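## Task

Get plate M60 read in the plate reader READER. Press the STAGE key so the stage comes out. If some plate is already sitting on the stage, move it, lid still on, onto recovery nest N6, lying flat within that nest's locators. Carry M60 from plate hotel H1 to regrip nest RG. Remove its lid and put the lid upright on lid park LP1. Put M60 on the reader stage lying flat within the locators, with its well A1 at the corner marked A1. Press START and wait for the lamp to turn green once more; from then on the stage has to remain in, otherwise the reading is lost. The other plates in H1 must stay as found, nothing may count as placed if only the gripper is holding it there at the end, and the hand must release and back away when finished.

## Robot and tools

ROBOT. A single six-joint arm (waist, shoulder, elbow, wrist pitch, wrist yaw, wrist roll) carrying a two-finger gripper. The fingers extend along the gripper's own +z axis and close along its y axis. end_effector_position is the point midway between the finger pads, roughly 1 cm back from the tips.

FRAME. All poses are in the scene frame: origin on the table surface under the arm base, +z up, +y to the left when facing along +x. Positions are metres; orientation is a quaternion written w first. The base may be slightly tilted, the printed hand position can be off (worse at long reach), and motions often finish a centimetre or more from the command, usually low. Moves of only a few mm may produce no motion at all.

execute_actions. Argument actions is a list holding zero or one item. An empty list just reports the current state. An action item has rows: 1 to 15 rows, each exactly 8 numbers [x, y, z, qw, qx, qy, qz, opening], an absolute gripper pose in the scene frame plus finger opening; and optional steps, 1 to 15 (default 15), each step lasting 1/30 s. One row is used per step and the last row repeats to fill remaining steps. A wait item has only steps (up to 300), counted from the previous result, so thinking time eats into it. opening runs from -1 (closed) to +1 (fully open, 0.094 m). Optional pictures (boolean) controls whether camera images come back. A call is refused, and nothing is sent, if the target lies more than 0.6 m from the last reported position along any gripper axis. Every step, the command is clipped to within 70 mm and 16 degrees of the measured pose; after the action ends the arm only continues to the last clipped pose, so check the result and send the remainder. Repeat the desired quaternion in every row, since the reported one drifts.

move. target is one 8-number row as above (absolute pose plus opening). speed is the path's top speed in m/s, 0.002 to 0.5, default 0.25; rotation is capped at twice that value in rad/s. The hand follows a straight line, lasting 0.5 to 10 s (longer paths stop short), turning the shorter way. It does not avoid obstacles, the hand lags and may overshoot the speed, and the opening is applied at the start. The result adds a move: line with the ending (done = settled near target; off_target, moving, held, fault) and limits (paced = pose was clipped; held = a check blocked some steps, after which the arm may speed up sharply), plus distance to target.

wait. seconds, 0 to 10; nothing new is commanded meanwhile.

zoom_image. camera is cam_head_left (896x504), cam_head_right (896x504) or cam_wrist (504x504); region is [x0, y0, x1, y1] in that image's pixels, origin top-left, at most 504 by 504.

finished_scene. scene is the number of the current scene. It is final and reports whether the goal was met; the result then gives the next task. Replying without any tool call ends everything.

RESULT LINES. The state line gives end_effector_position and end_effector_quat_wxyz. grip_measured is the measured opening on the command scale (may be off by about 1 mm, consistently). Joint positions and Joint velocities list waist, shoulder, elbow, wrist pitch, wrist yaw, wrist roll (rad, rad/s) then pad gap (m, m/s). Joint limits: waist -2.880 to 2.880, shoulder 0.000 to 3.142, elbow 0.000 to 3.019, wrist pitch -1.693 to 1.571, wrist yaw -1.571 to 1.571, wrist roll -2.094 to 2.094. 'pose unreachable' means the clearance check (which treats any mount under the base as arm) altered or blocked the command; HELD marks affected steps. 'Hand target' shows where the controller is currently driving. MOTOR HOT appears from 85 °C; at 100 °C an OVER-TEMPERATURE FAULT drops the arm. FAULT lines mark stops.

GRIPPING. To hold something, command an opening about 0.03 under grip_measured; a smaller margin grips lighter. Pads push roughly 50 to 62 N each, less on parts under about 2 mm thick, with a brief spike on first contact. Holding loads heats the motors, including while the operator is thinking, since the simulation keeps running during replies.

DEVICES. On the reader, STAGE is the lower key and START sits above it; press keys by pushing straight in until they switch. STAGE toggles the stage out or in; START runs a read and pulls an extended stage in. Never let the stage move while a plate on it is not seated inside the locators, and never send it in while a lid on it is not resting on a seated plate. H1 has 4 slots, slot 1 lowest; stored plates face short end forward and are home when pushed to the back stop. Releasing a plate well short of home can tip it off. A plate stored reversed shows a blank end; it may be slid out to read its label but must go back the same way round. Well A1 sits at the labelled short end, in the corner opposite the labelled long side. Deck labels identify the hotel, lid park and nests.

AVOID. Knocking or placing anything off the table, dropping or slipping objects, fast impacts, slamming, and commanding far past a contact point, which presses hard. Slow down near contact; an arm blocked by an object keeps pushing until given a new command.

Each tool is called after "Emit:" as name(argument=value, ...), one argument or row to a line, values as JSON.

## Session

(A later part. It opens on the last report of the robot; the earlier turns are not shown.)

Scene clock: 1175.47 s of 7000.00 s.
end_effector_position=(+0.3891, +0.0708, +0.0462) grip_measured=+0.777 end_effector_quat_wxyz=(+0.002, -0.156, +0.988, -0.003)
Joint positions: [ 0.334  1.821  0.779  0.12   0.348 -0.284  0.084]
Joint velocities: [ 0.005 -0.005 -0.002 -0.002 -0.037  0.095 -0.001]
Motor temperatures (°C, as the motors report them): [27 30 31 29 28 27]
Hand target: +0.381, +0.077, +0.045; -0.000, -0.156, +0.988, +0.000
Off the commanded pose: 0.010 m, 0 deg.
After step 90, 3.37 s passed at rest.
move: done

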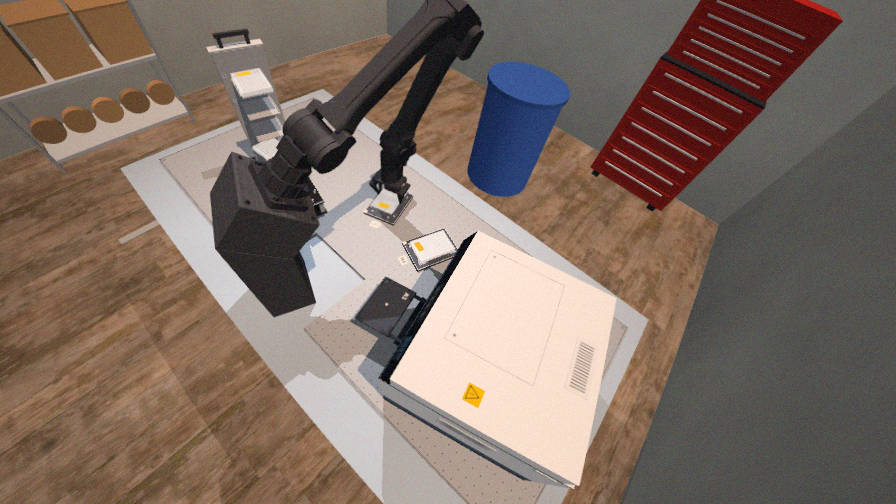

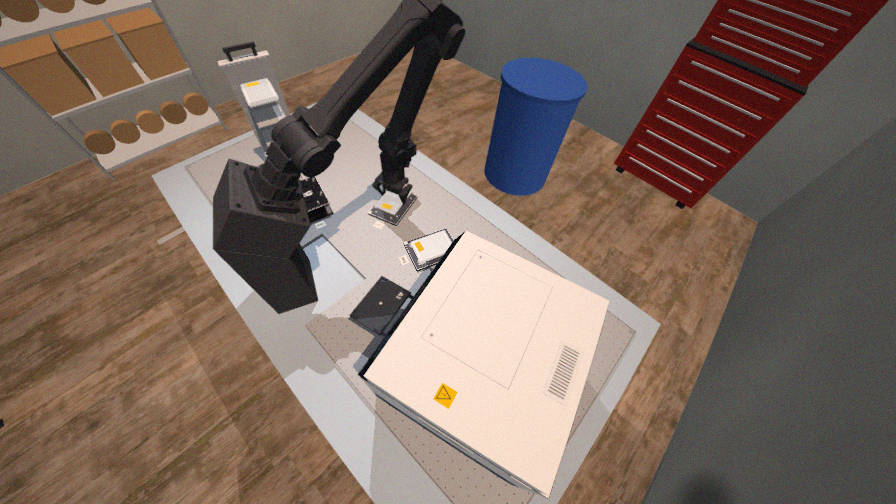

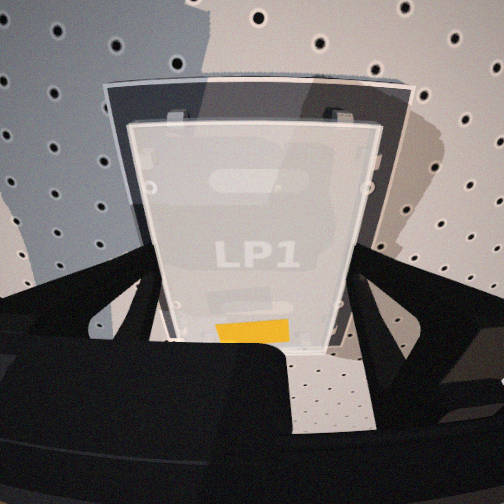

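Emit:
move(
  target=[0.386,0.066,0.025,0,-0.156,0.988,0,0.76],
  speed=0.012,
)

Scene clock: 1185.23 s of 7000.00 s.
end_effector_position=(+0.3889, +0.0754, +0.0385) grip_measured=+0.777 end_effector_quat_wxyz=(+0.005, -0.157, +0.988, +0.006)
Joint positions: [ 0.331  1.846  0.79   0.137  0.328 -0.289  0.084]
Joint velocities: [-0.015 -0.015 -0.002 -0.007 -0.037 -0.037 -0.001]
Motor temperatures (°C, as the motors report them): [27 30 31 29 28 27]
Hand target: +0.386, +0.066, +0.025; -0.000, -0.156, +0.988, -0.000
Off the commanded pose: 0.017 m, 1 deg.
After step 90, 4.70 s passed at rest.
move: off_target

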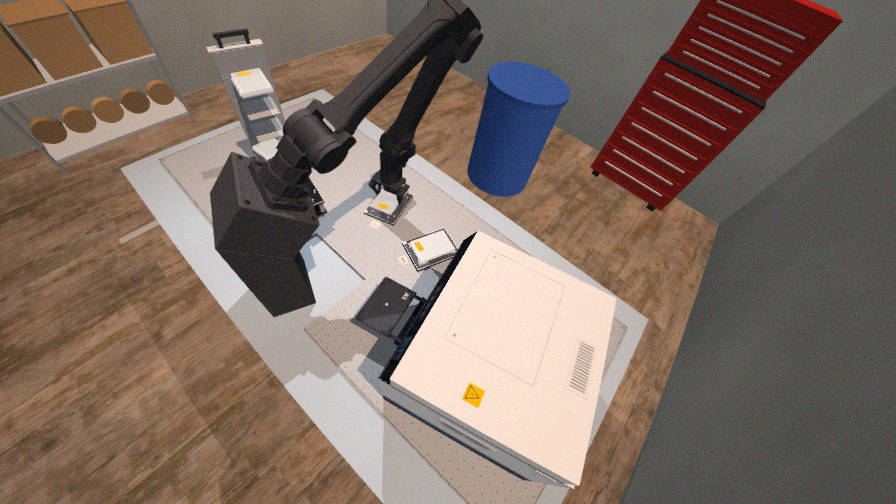

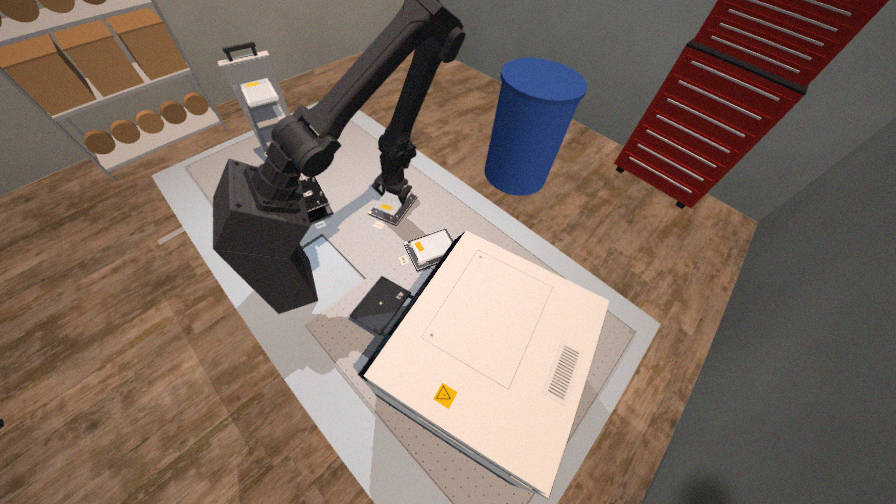

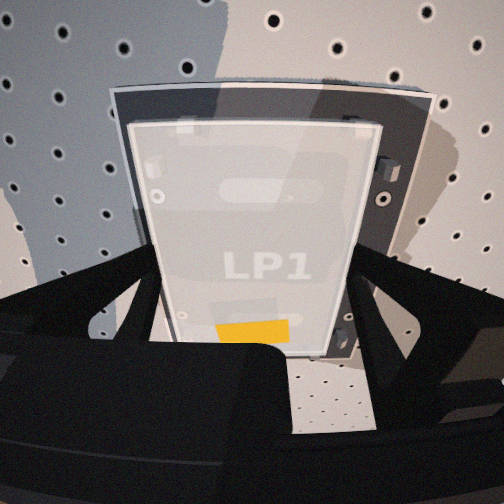

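Emit:
move(
  target=[0.388,0.056,0.043,0,-0.156,0.988,0,0.76],
  speed=0.02,
)

Scene clock: 1193.97 s of 7000.00 s.
end_effector_position=(+0.3890, +0.0743, +0.0406) grip_measured=+0.777 end_effector_quat_wxyz=(+0.006, -0.156, +0.988, +0.013)
Joint positions: [ 0.325  1.836  0.785  0.135  0.311 -0.291  0.084]
Joint velocities: [ 0.005 -0.024 -0.012 -0.002 -0.022 -0.022  0.001]
Motor temperatures (°C, as the motors report them): [27 30 30 29 28 27]
Hand target: +0.388, +0.056, +0.043; +0.000, -0.156, +0.988, -0.000
Off the commanded pose: 0.018 m, 2 deg.
After step 90, 4.50 s passed at rest.
move: off_target

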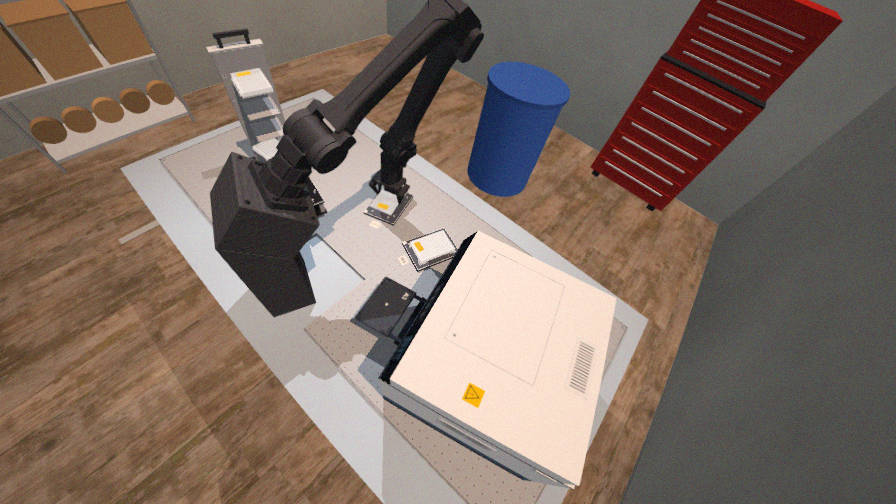

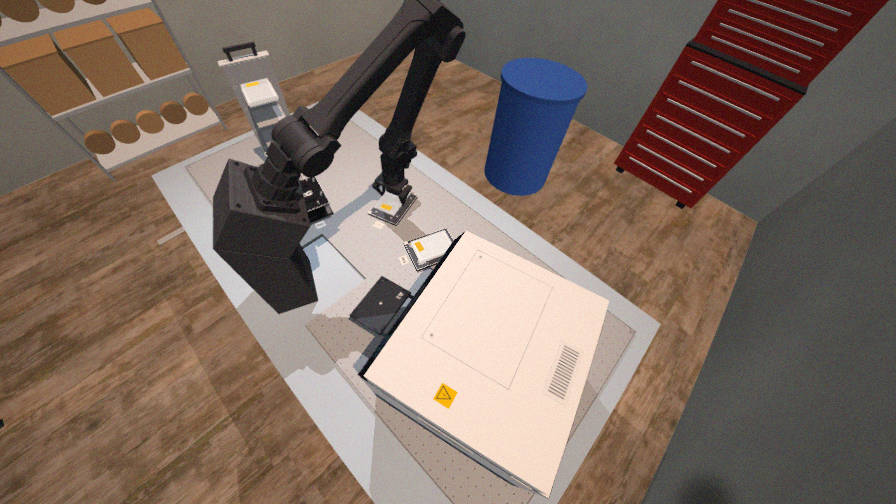

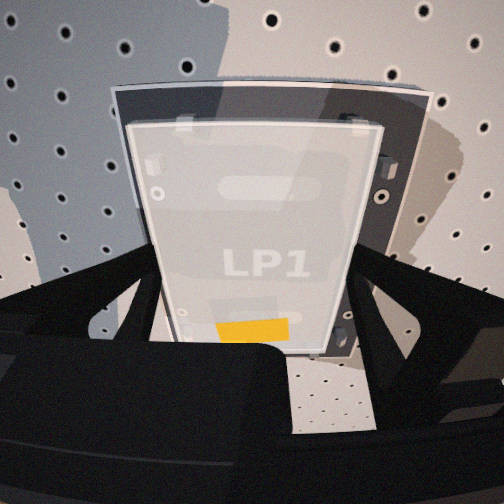

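Emit:
move(
  target=[0.386,0.060,0.058,0,-0.156,0.988,0,0.76],
  speed=0.02,
)

Emit:
move(
  target=[0.385,0.060,0.040,0,-0.156,0.988,0,0.76],
  speed=0.015,
)

Scene clock: 1203.27 s of 7000.00 s.
end_effector_position=(+0.3890, +0.0657, +0.0552) grip_measured=+0.777 end_effector_quat_wxyz=(+0.005, -0.155, +0.988, +0.003)
Joint positions: [ 0.325  1.787  0.759  0.112  0.331 -0.291  0.084]
Joint velocities: [ 0.015  0.015 -0.007 -0.002 -0.081 -0.022  0.   ]
Motor temperatures (°C, as the motors report them): [27 30 31 29 28 27]
Hand target: +0.386, +0.060, +0.058; +0.000, -0.156, +0.988, -0.000
Off the commanded pose: 0.007 m, 1 deg.
After step 90, 4.93 s passed at rest.
move: done

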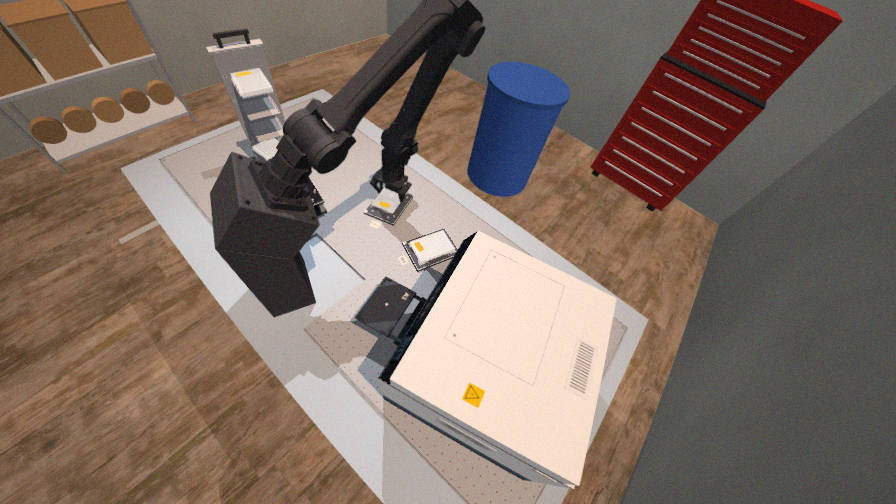

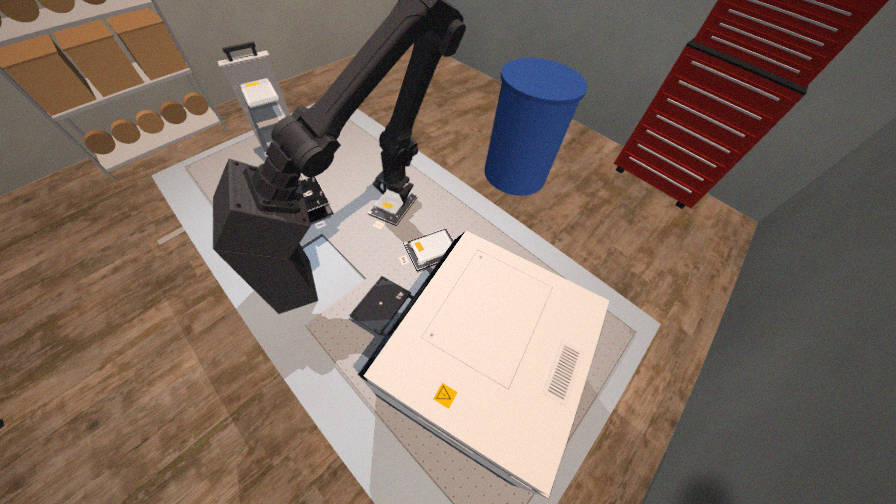

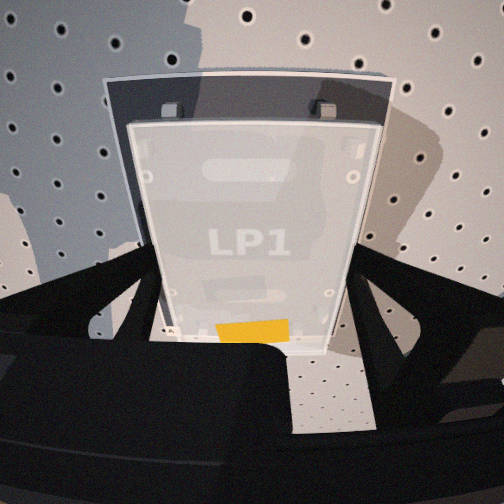

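Scene clock: 1204.63 s of 7000.00 s.
end_effector_position=(+0.3846, +0.0643, +0.0453) grip_measured=+0.777 end_effector_quat_wxyz=(-0.000, -0.155, +0.988, +0.002)
Joint positions: [ 0.315  1.817  0.768  0.124  0.328 -0.295  0.084]
Joint velocities: [-0.005 -0.015 -0.017  0.007  0.022  0.007  0.001]
Motor temperatures (°C, as the motors report them): [27 30 30 29 28 27]
Hand target: +0.385, +0.060, +0.040; -0.000, -0.156, +0.988, -0.000
Off the commanded pose: 0.007 m, 0 deg.
move: done

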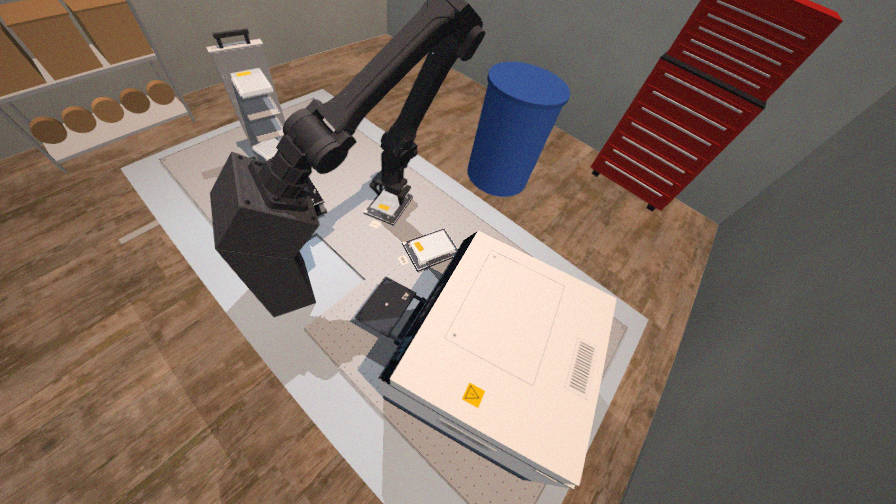

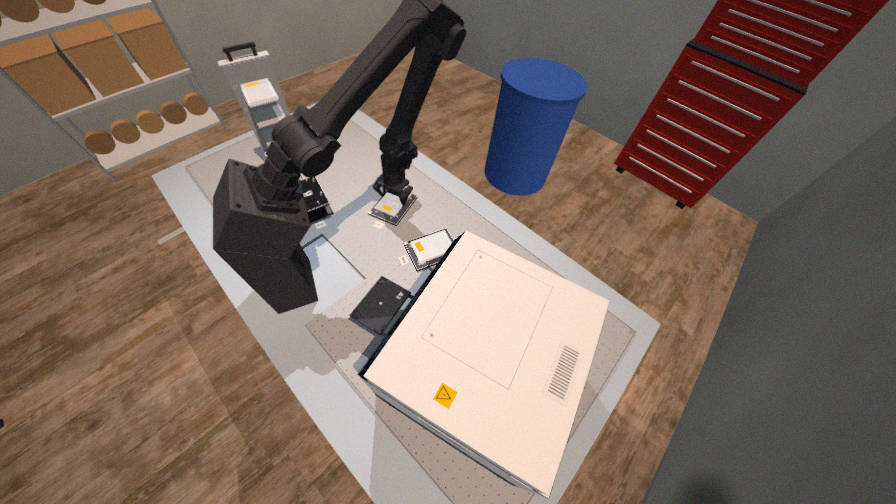

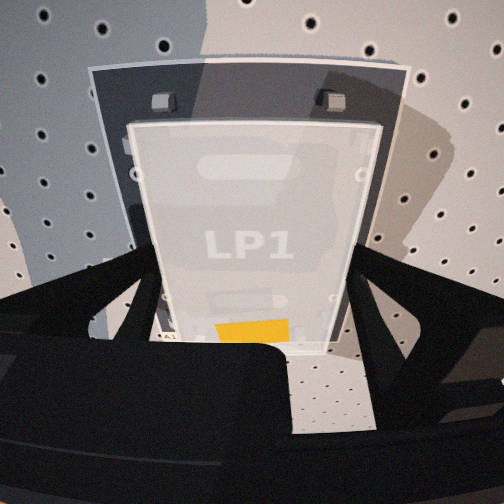

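Emit:
move(
  target=[0.392,0.064,0.026,0,-0.156,0.988,0,0.76],
  speed=0.012,
)

Scene clock: 1211.43 s of 7000.00 s.
end_effector_position=(+0.3917, +0.0684, +0.0360) grip_measured=+0.777 end_effector_quat_wxyz=(+0.001, -0.155, +0.988, +0.004)
Joint positions: [ 0.315  1.845  0.8    0.124  0.323 -0.296  0.084]
Joint velocities: [-0.005  0.015 -0.007 -0.007 -0.051  0.051 -0.001]
Motor temperatures (°C, as the motors report them): [27 30 30 29 28 27]
Hand target: +0.392, +0.064, +0.026; -0.000, -0.156, +0.988, -0.000
Off the commanded pose: 0.011 m, 1 deg.
After step 90, 1.87 s passed at rest.
move: off_target

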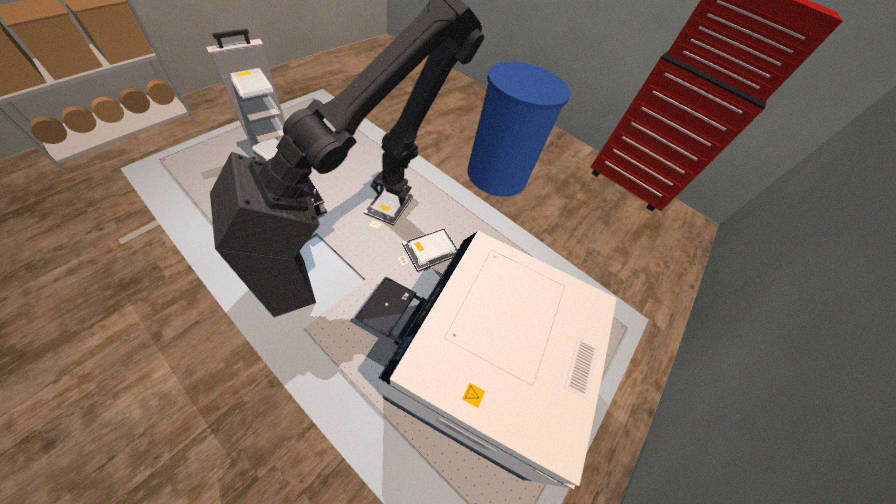

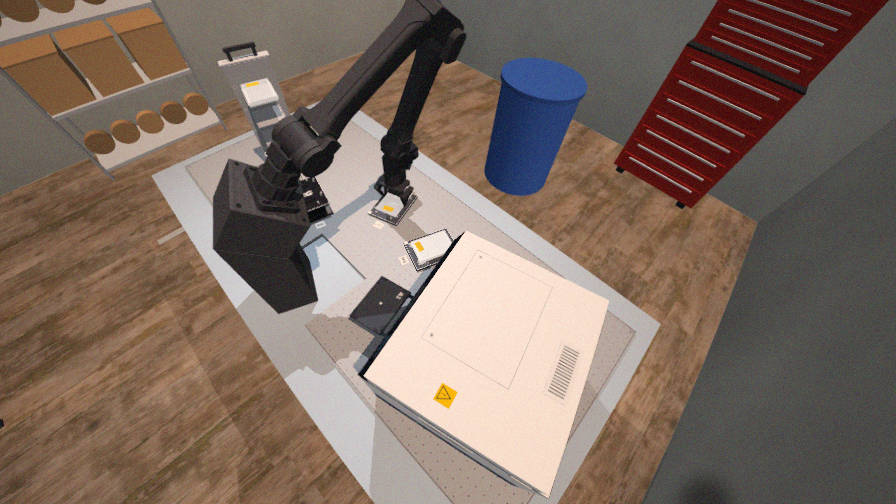

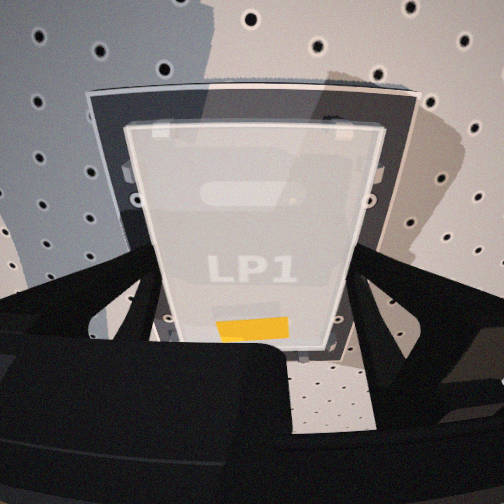

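Emit:
move(
  target=[0.382,0.061,0.032,0,-0.156,0.988,0,0.76],
  speed=0.01,
)

Scene clock: 1221.37 s of 7000.00 s.
end_effector_position=(+0.3915, +0.0682, +0.0365) grip_measured=+0.777 end_effector_quat_wxyz=(+0.008, -0.155, +0.988, +0.003)
Joint positions: [ 0.315  1.845  0.791  0.147  0.323 -0.3    0.084]
Joint velocities: [-0.015 -0.015  0.007  0.012 -0.007  0.007 -0.001]
Motor temperatures (°C, as the motors report them): [27 30 30 29 28 27]
Hand target: +0.382, +0.061, +0.032; -0.000, -0.156, +0.988, -0.000
Off the commanded pose: 0.013 m, 1 deg.
After step 90, 5.43 s passed at rest.
move: off_target

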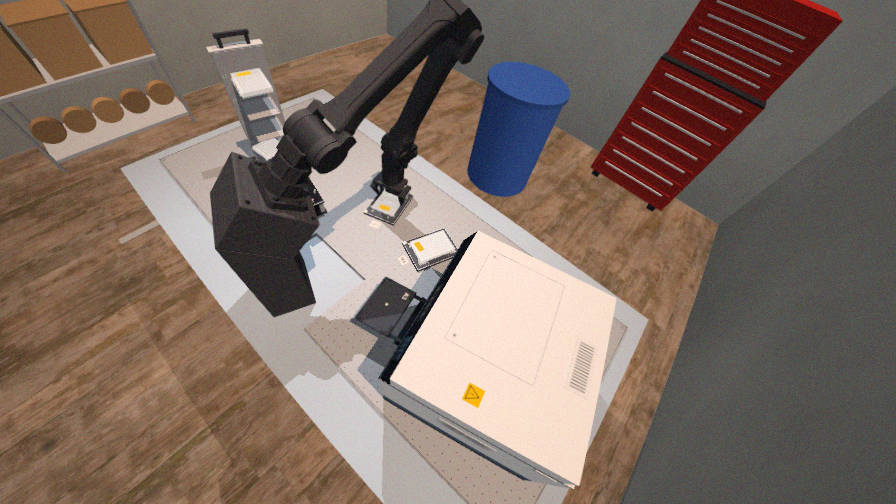

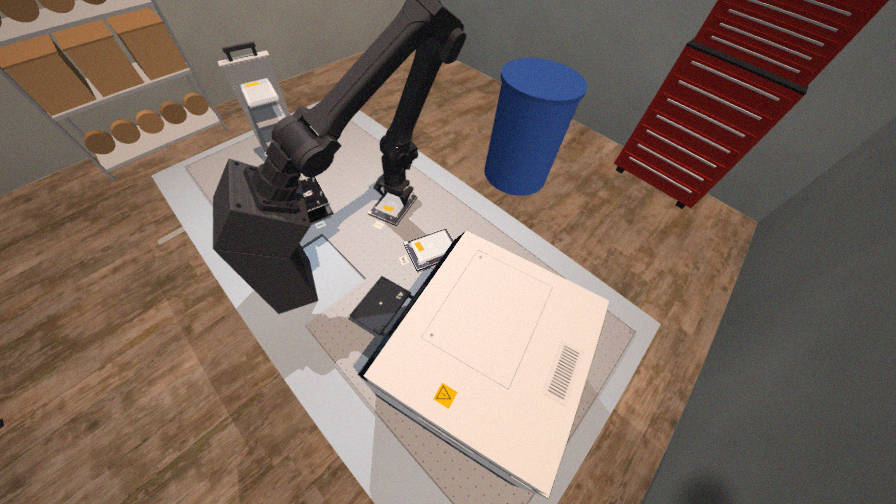

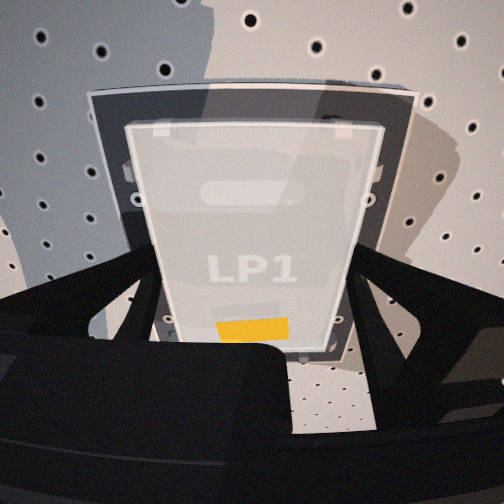

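Emit:
execute_actions(
  actions=[
    {"rows":[[0.3915,0.068,0.037,0,-0.156,0.988,0,0.8],[0.3915,0.068,0.037,0,-0.156,0.988,0,0.82],[0.3915,0.068,0.037,0,-0.156,0.988,0,1]],"steps":15},
  ],
)

Emit:
move(
  target=[0.39,0.066,0.08,0,-0.156,0.988,0,1],
  speed=0.05,
)

Scene clock: 1228.43 s of 7000.00 s.
end_effector_position=(+0.3899, +0.0671, +0.0363) grip_measured=+1.000 end_effector_quat_wxyz=(+0.001, -0.157, +0.988, +0.000)
Joint positions: [ 0.315  1.845  0.794  0.13   0.331 -0.3    0.094]
Joint velocities: [ 0.005 -0.015 -0.012 -0.002  0.051  0.037  0.   ]
Motor temperatures (°C, as the motors report them): [27 30 30 29 28 27]
Hand target: +0.392, +0.068, +0.037; +0.000, -0.156, +0.988, +0.000
Off the commanded pose: 0.002 m, 0 deg.
Steps of this call (steps 1 to 90: nothing new was sent; then 3.57 s passed at rest; steps 91 to 105: all 15 steps of this action). Readings (end_effector_position):
91: (+0.3912, +0.0680, +0.0365)
92: (+0.3913, +0.0680, +0.0364)
94: (+0.3907, +0.0672, +0.0363)
98: (+0.3900, +0.0671, +0.0363)
105: the state above

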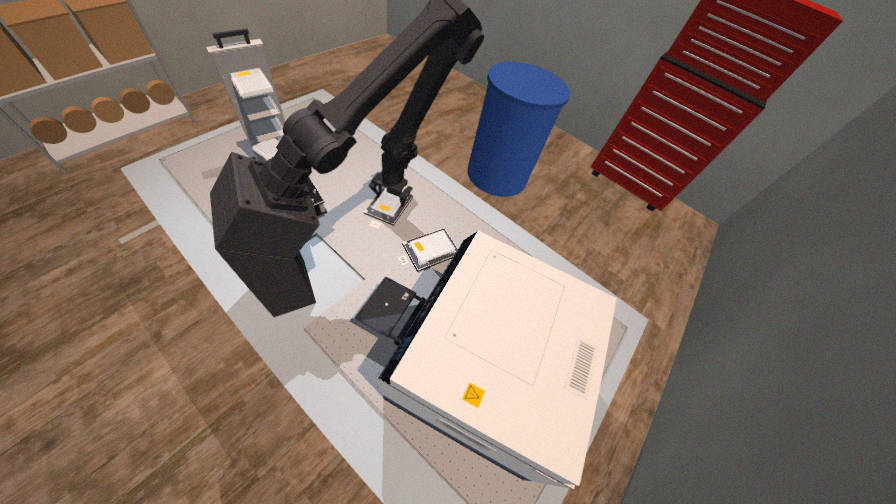

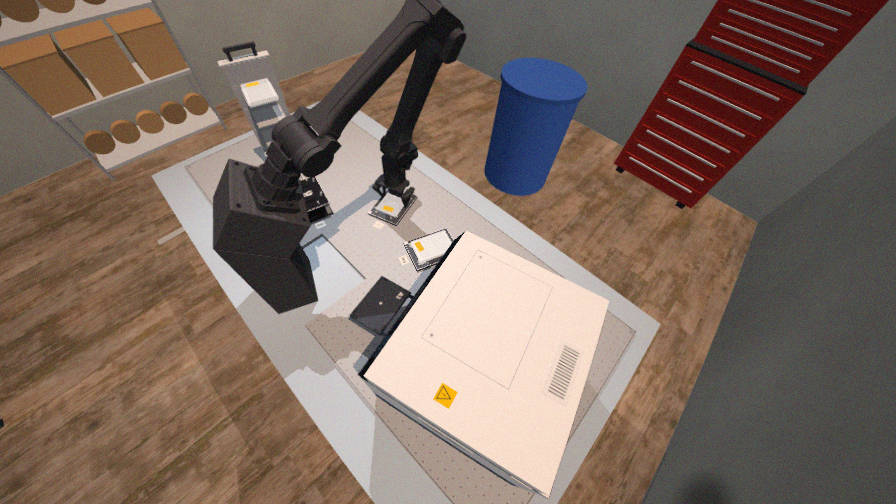

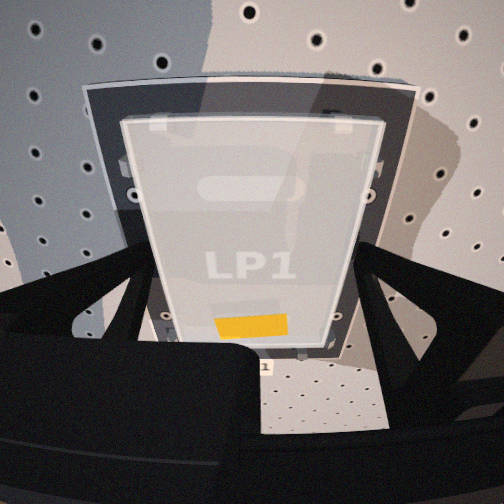

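Scene clock: 1229.87 s of 7000.00 s.
end_effector_position=(+0.3928, +0.0620, +0.0762) grip_measured=+1.000 end_effector_quat_wxyz=(+0.002, -0.157, +0.988, -0.002)
Joint positions: [ 0.338  1.72   0.741  0.054  0.35  -0.281  0.094]
Joint velocities: [-0.005 -0.005 -0.007  0.002 -0.037 -0.037  0.   ]
Motor temperatures (°C, as the motors report them): [27 30 30 29 28 27]
Hand target: +0.390, +0.066, +0.080; -0.000, -0.156, +0.988, -0.000
Off the commanded pose: 0.006 m, 0 deg.
move: done

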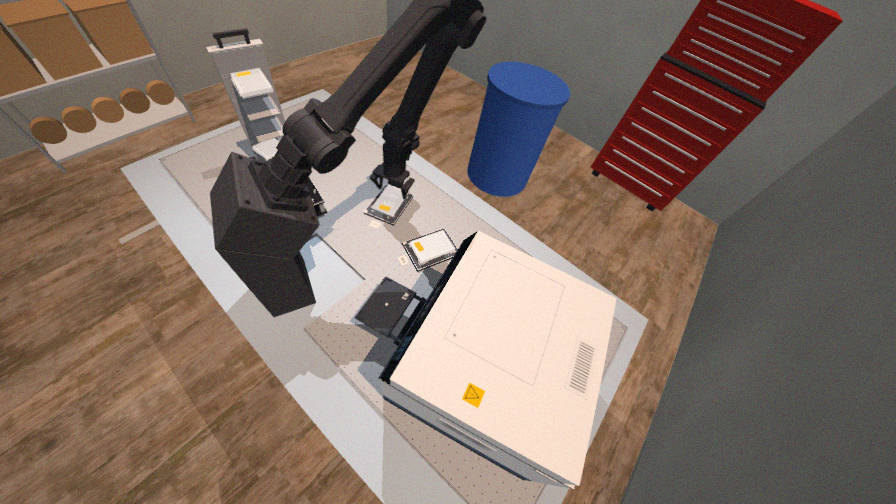

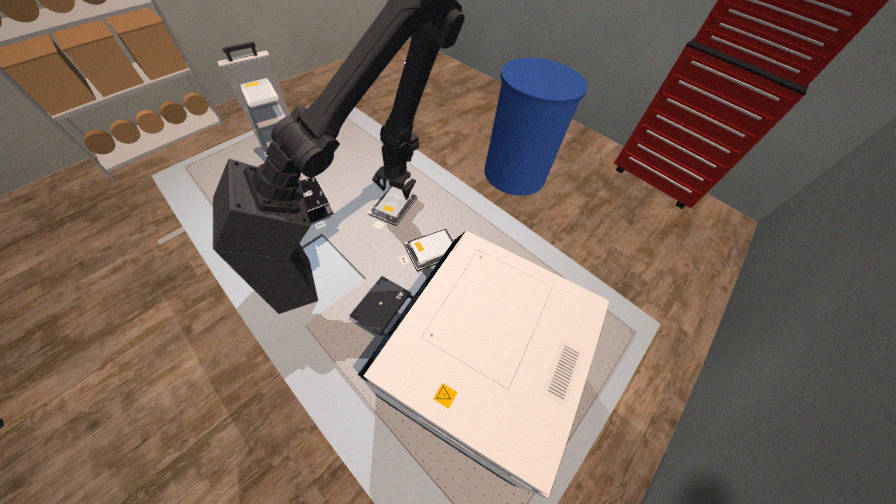

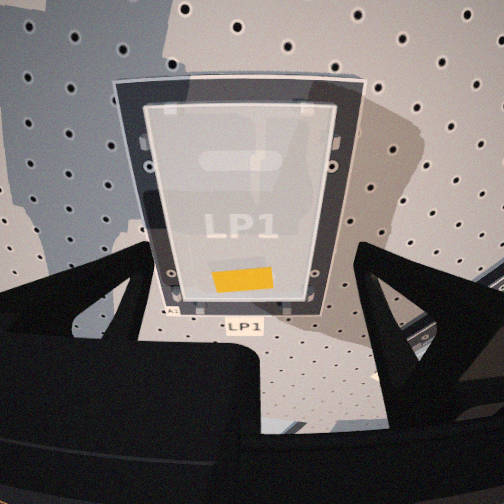

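Emit:
move(
  target=[0.482,0.092,0.07,0,-0.156,0.988,0,-1],
  speed=0.08,
)

Emit:
move(
  target=[0.482,0.088,0.034,0,-0.156,0.988,0,-1],
  speed=0.03,
)

Scene clock: 1239.20 s of 7000.00 s.
end_effector_position=(+0.4853, +0.0833, +0.0746) grip_measured=-0.995 end_effector_quat_wxyz=(+0.006, -0.155, +0.988, -0.003)
Joint positions: [ 0.372  1.76   1.001 -0.168  0.37  -0.252  0.   ]
Joint velocities: [-0.005 -0.015  0.002 -0.017  0.022  0.007  0.   ]
Motor temperatures (°C, as the motors report them): [27 30 30 29 28 27]
Hand target: +0.482, +0.091, +0.072; -0.000, -0.156, +0.988, +0.000
Off the commanded pose: 0.010 m, 1 deg.
After step 90, 4.83 s passed at rest.
move: done

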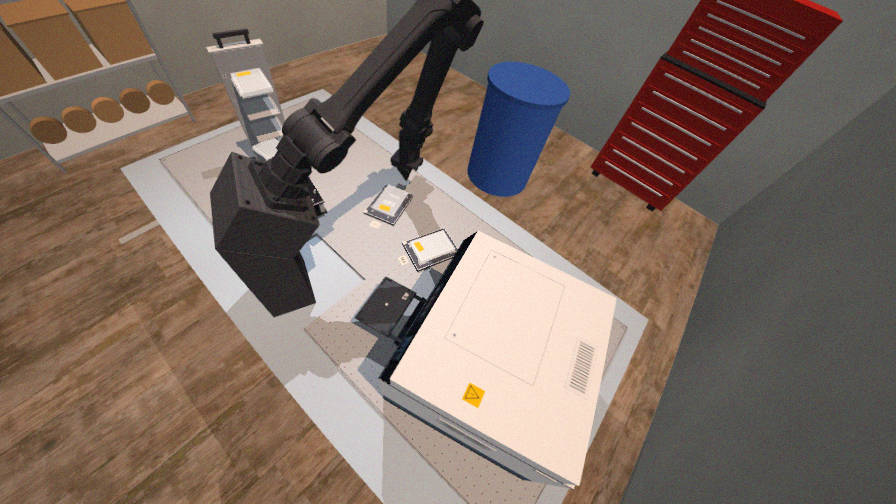

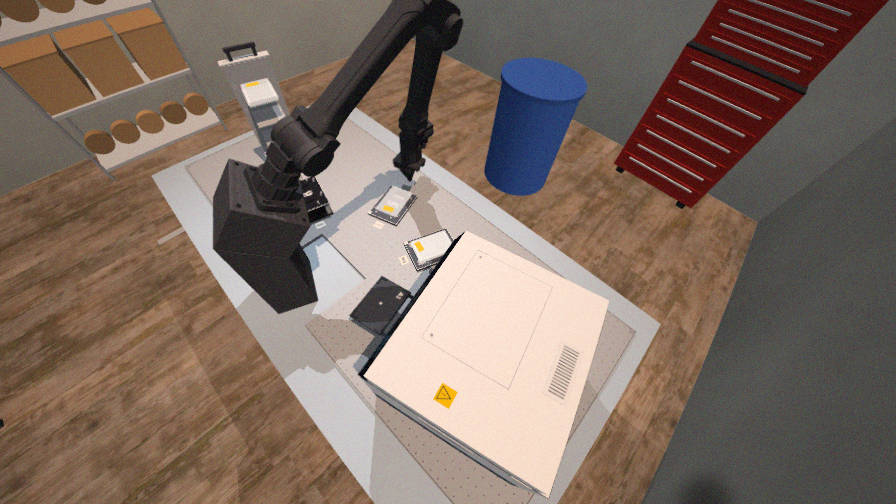

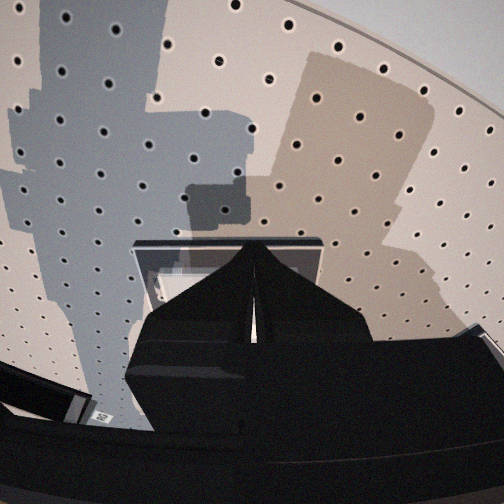

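Scene clock: 1240.87 s of 7000.00 s.
end_effector_position=(+0.4776, +0.0933, +0.0402) grip_measured=-0.995 end_effector_quat_wxyz=(-0.003, -0.156, +0.988, +0.003)
Joint positions: [ 0.364  1.856  1.042 -0.131  0.357 -0.254  0.   ]
Joint velocities: [ 0.005 -0.015 -0.007 -0.012 -0.051  0.007  0.001]
Motor temperatures (°C, as the motors report them): [27 30 30 29 28 27]
Hand target: +0.482, +0.088, +0.034; +0.000, -0.156, +0.988, -0.000
Off the commanded pose: 0.009 m, 0 deg.
move: done

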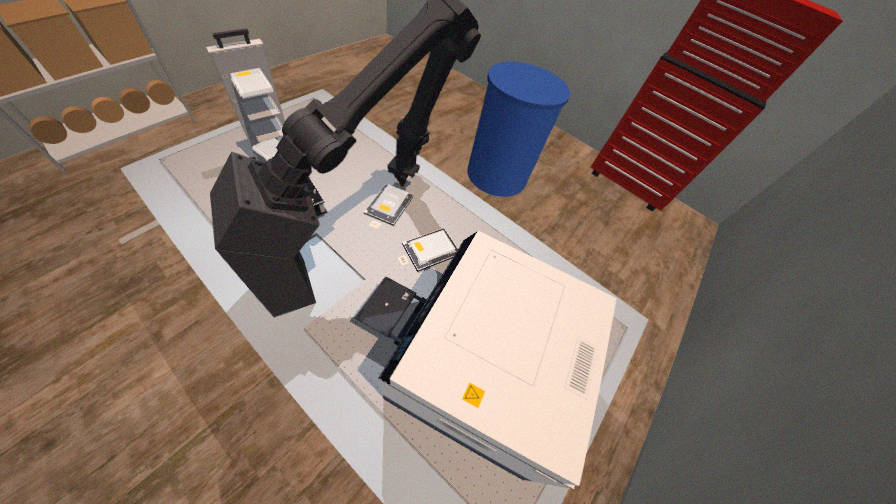

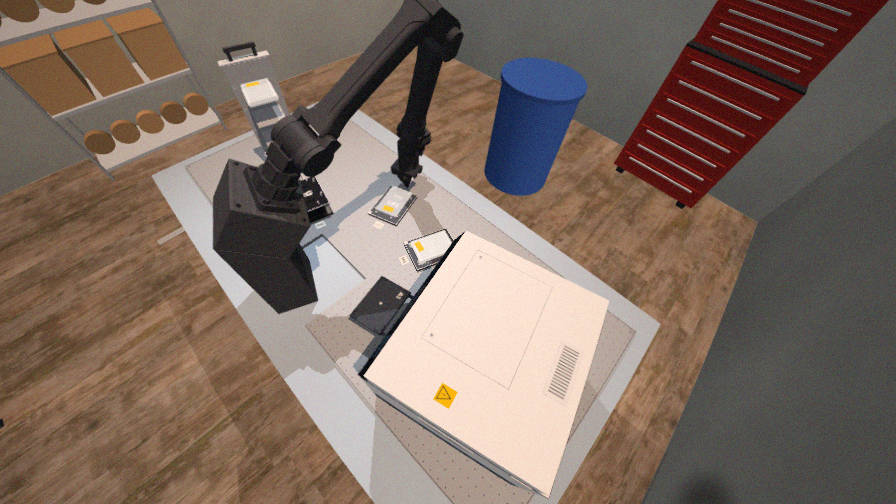

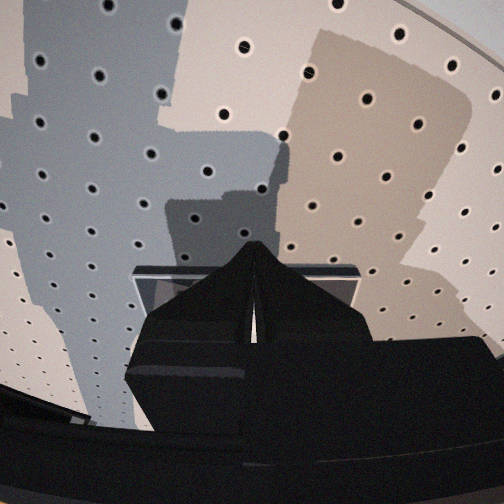

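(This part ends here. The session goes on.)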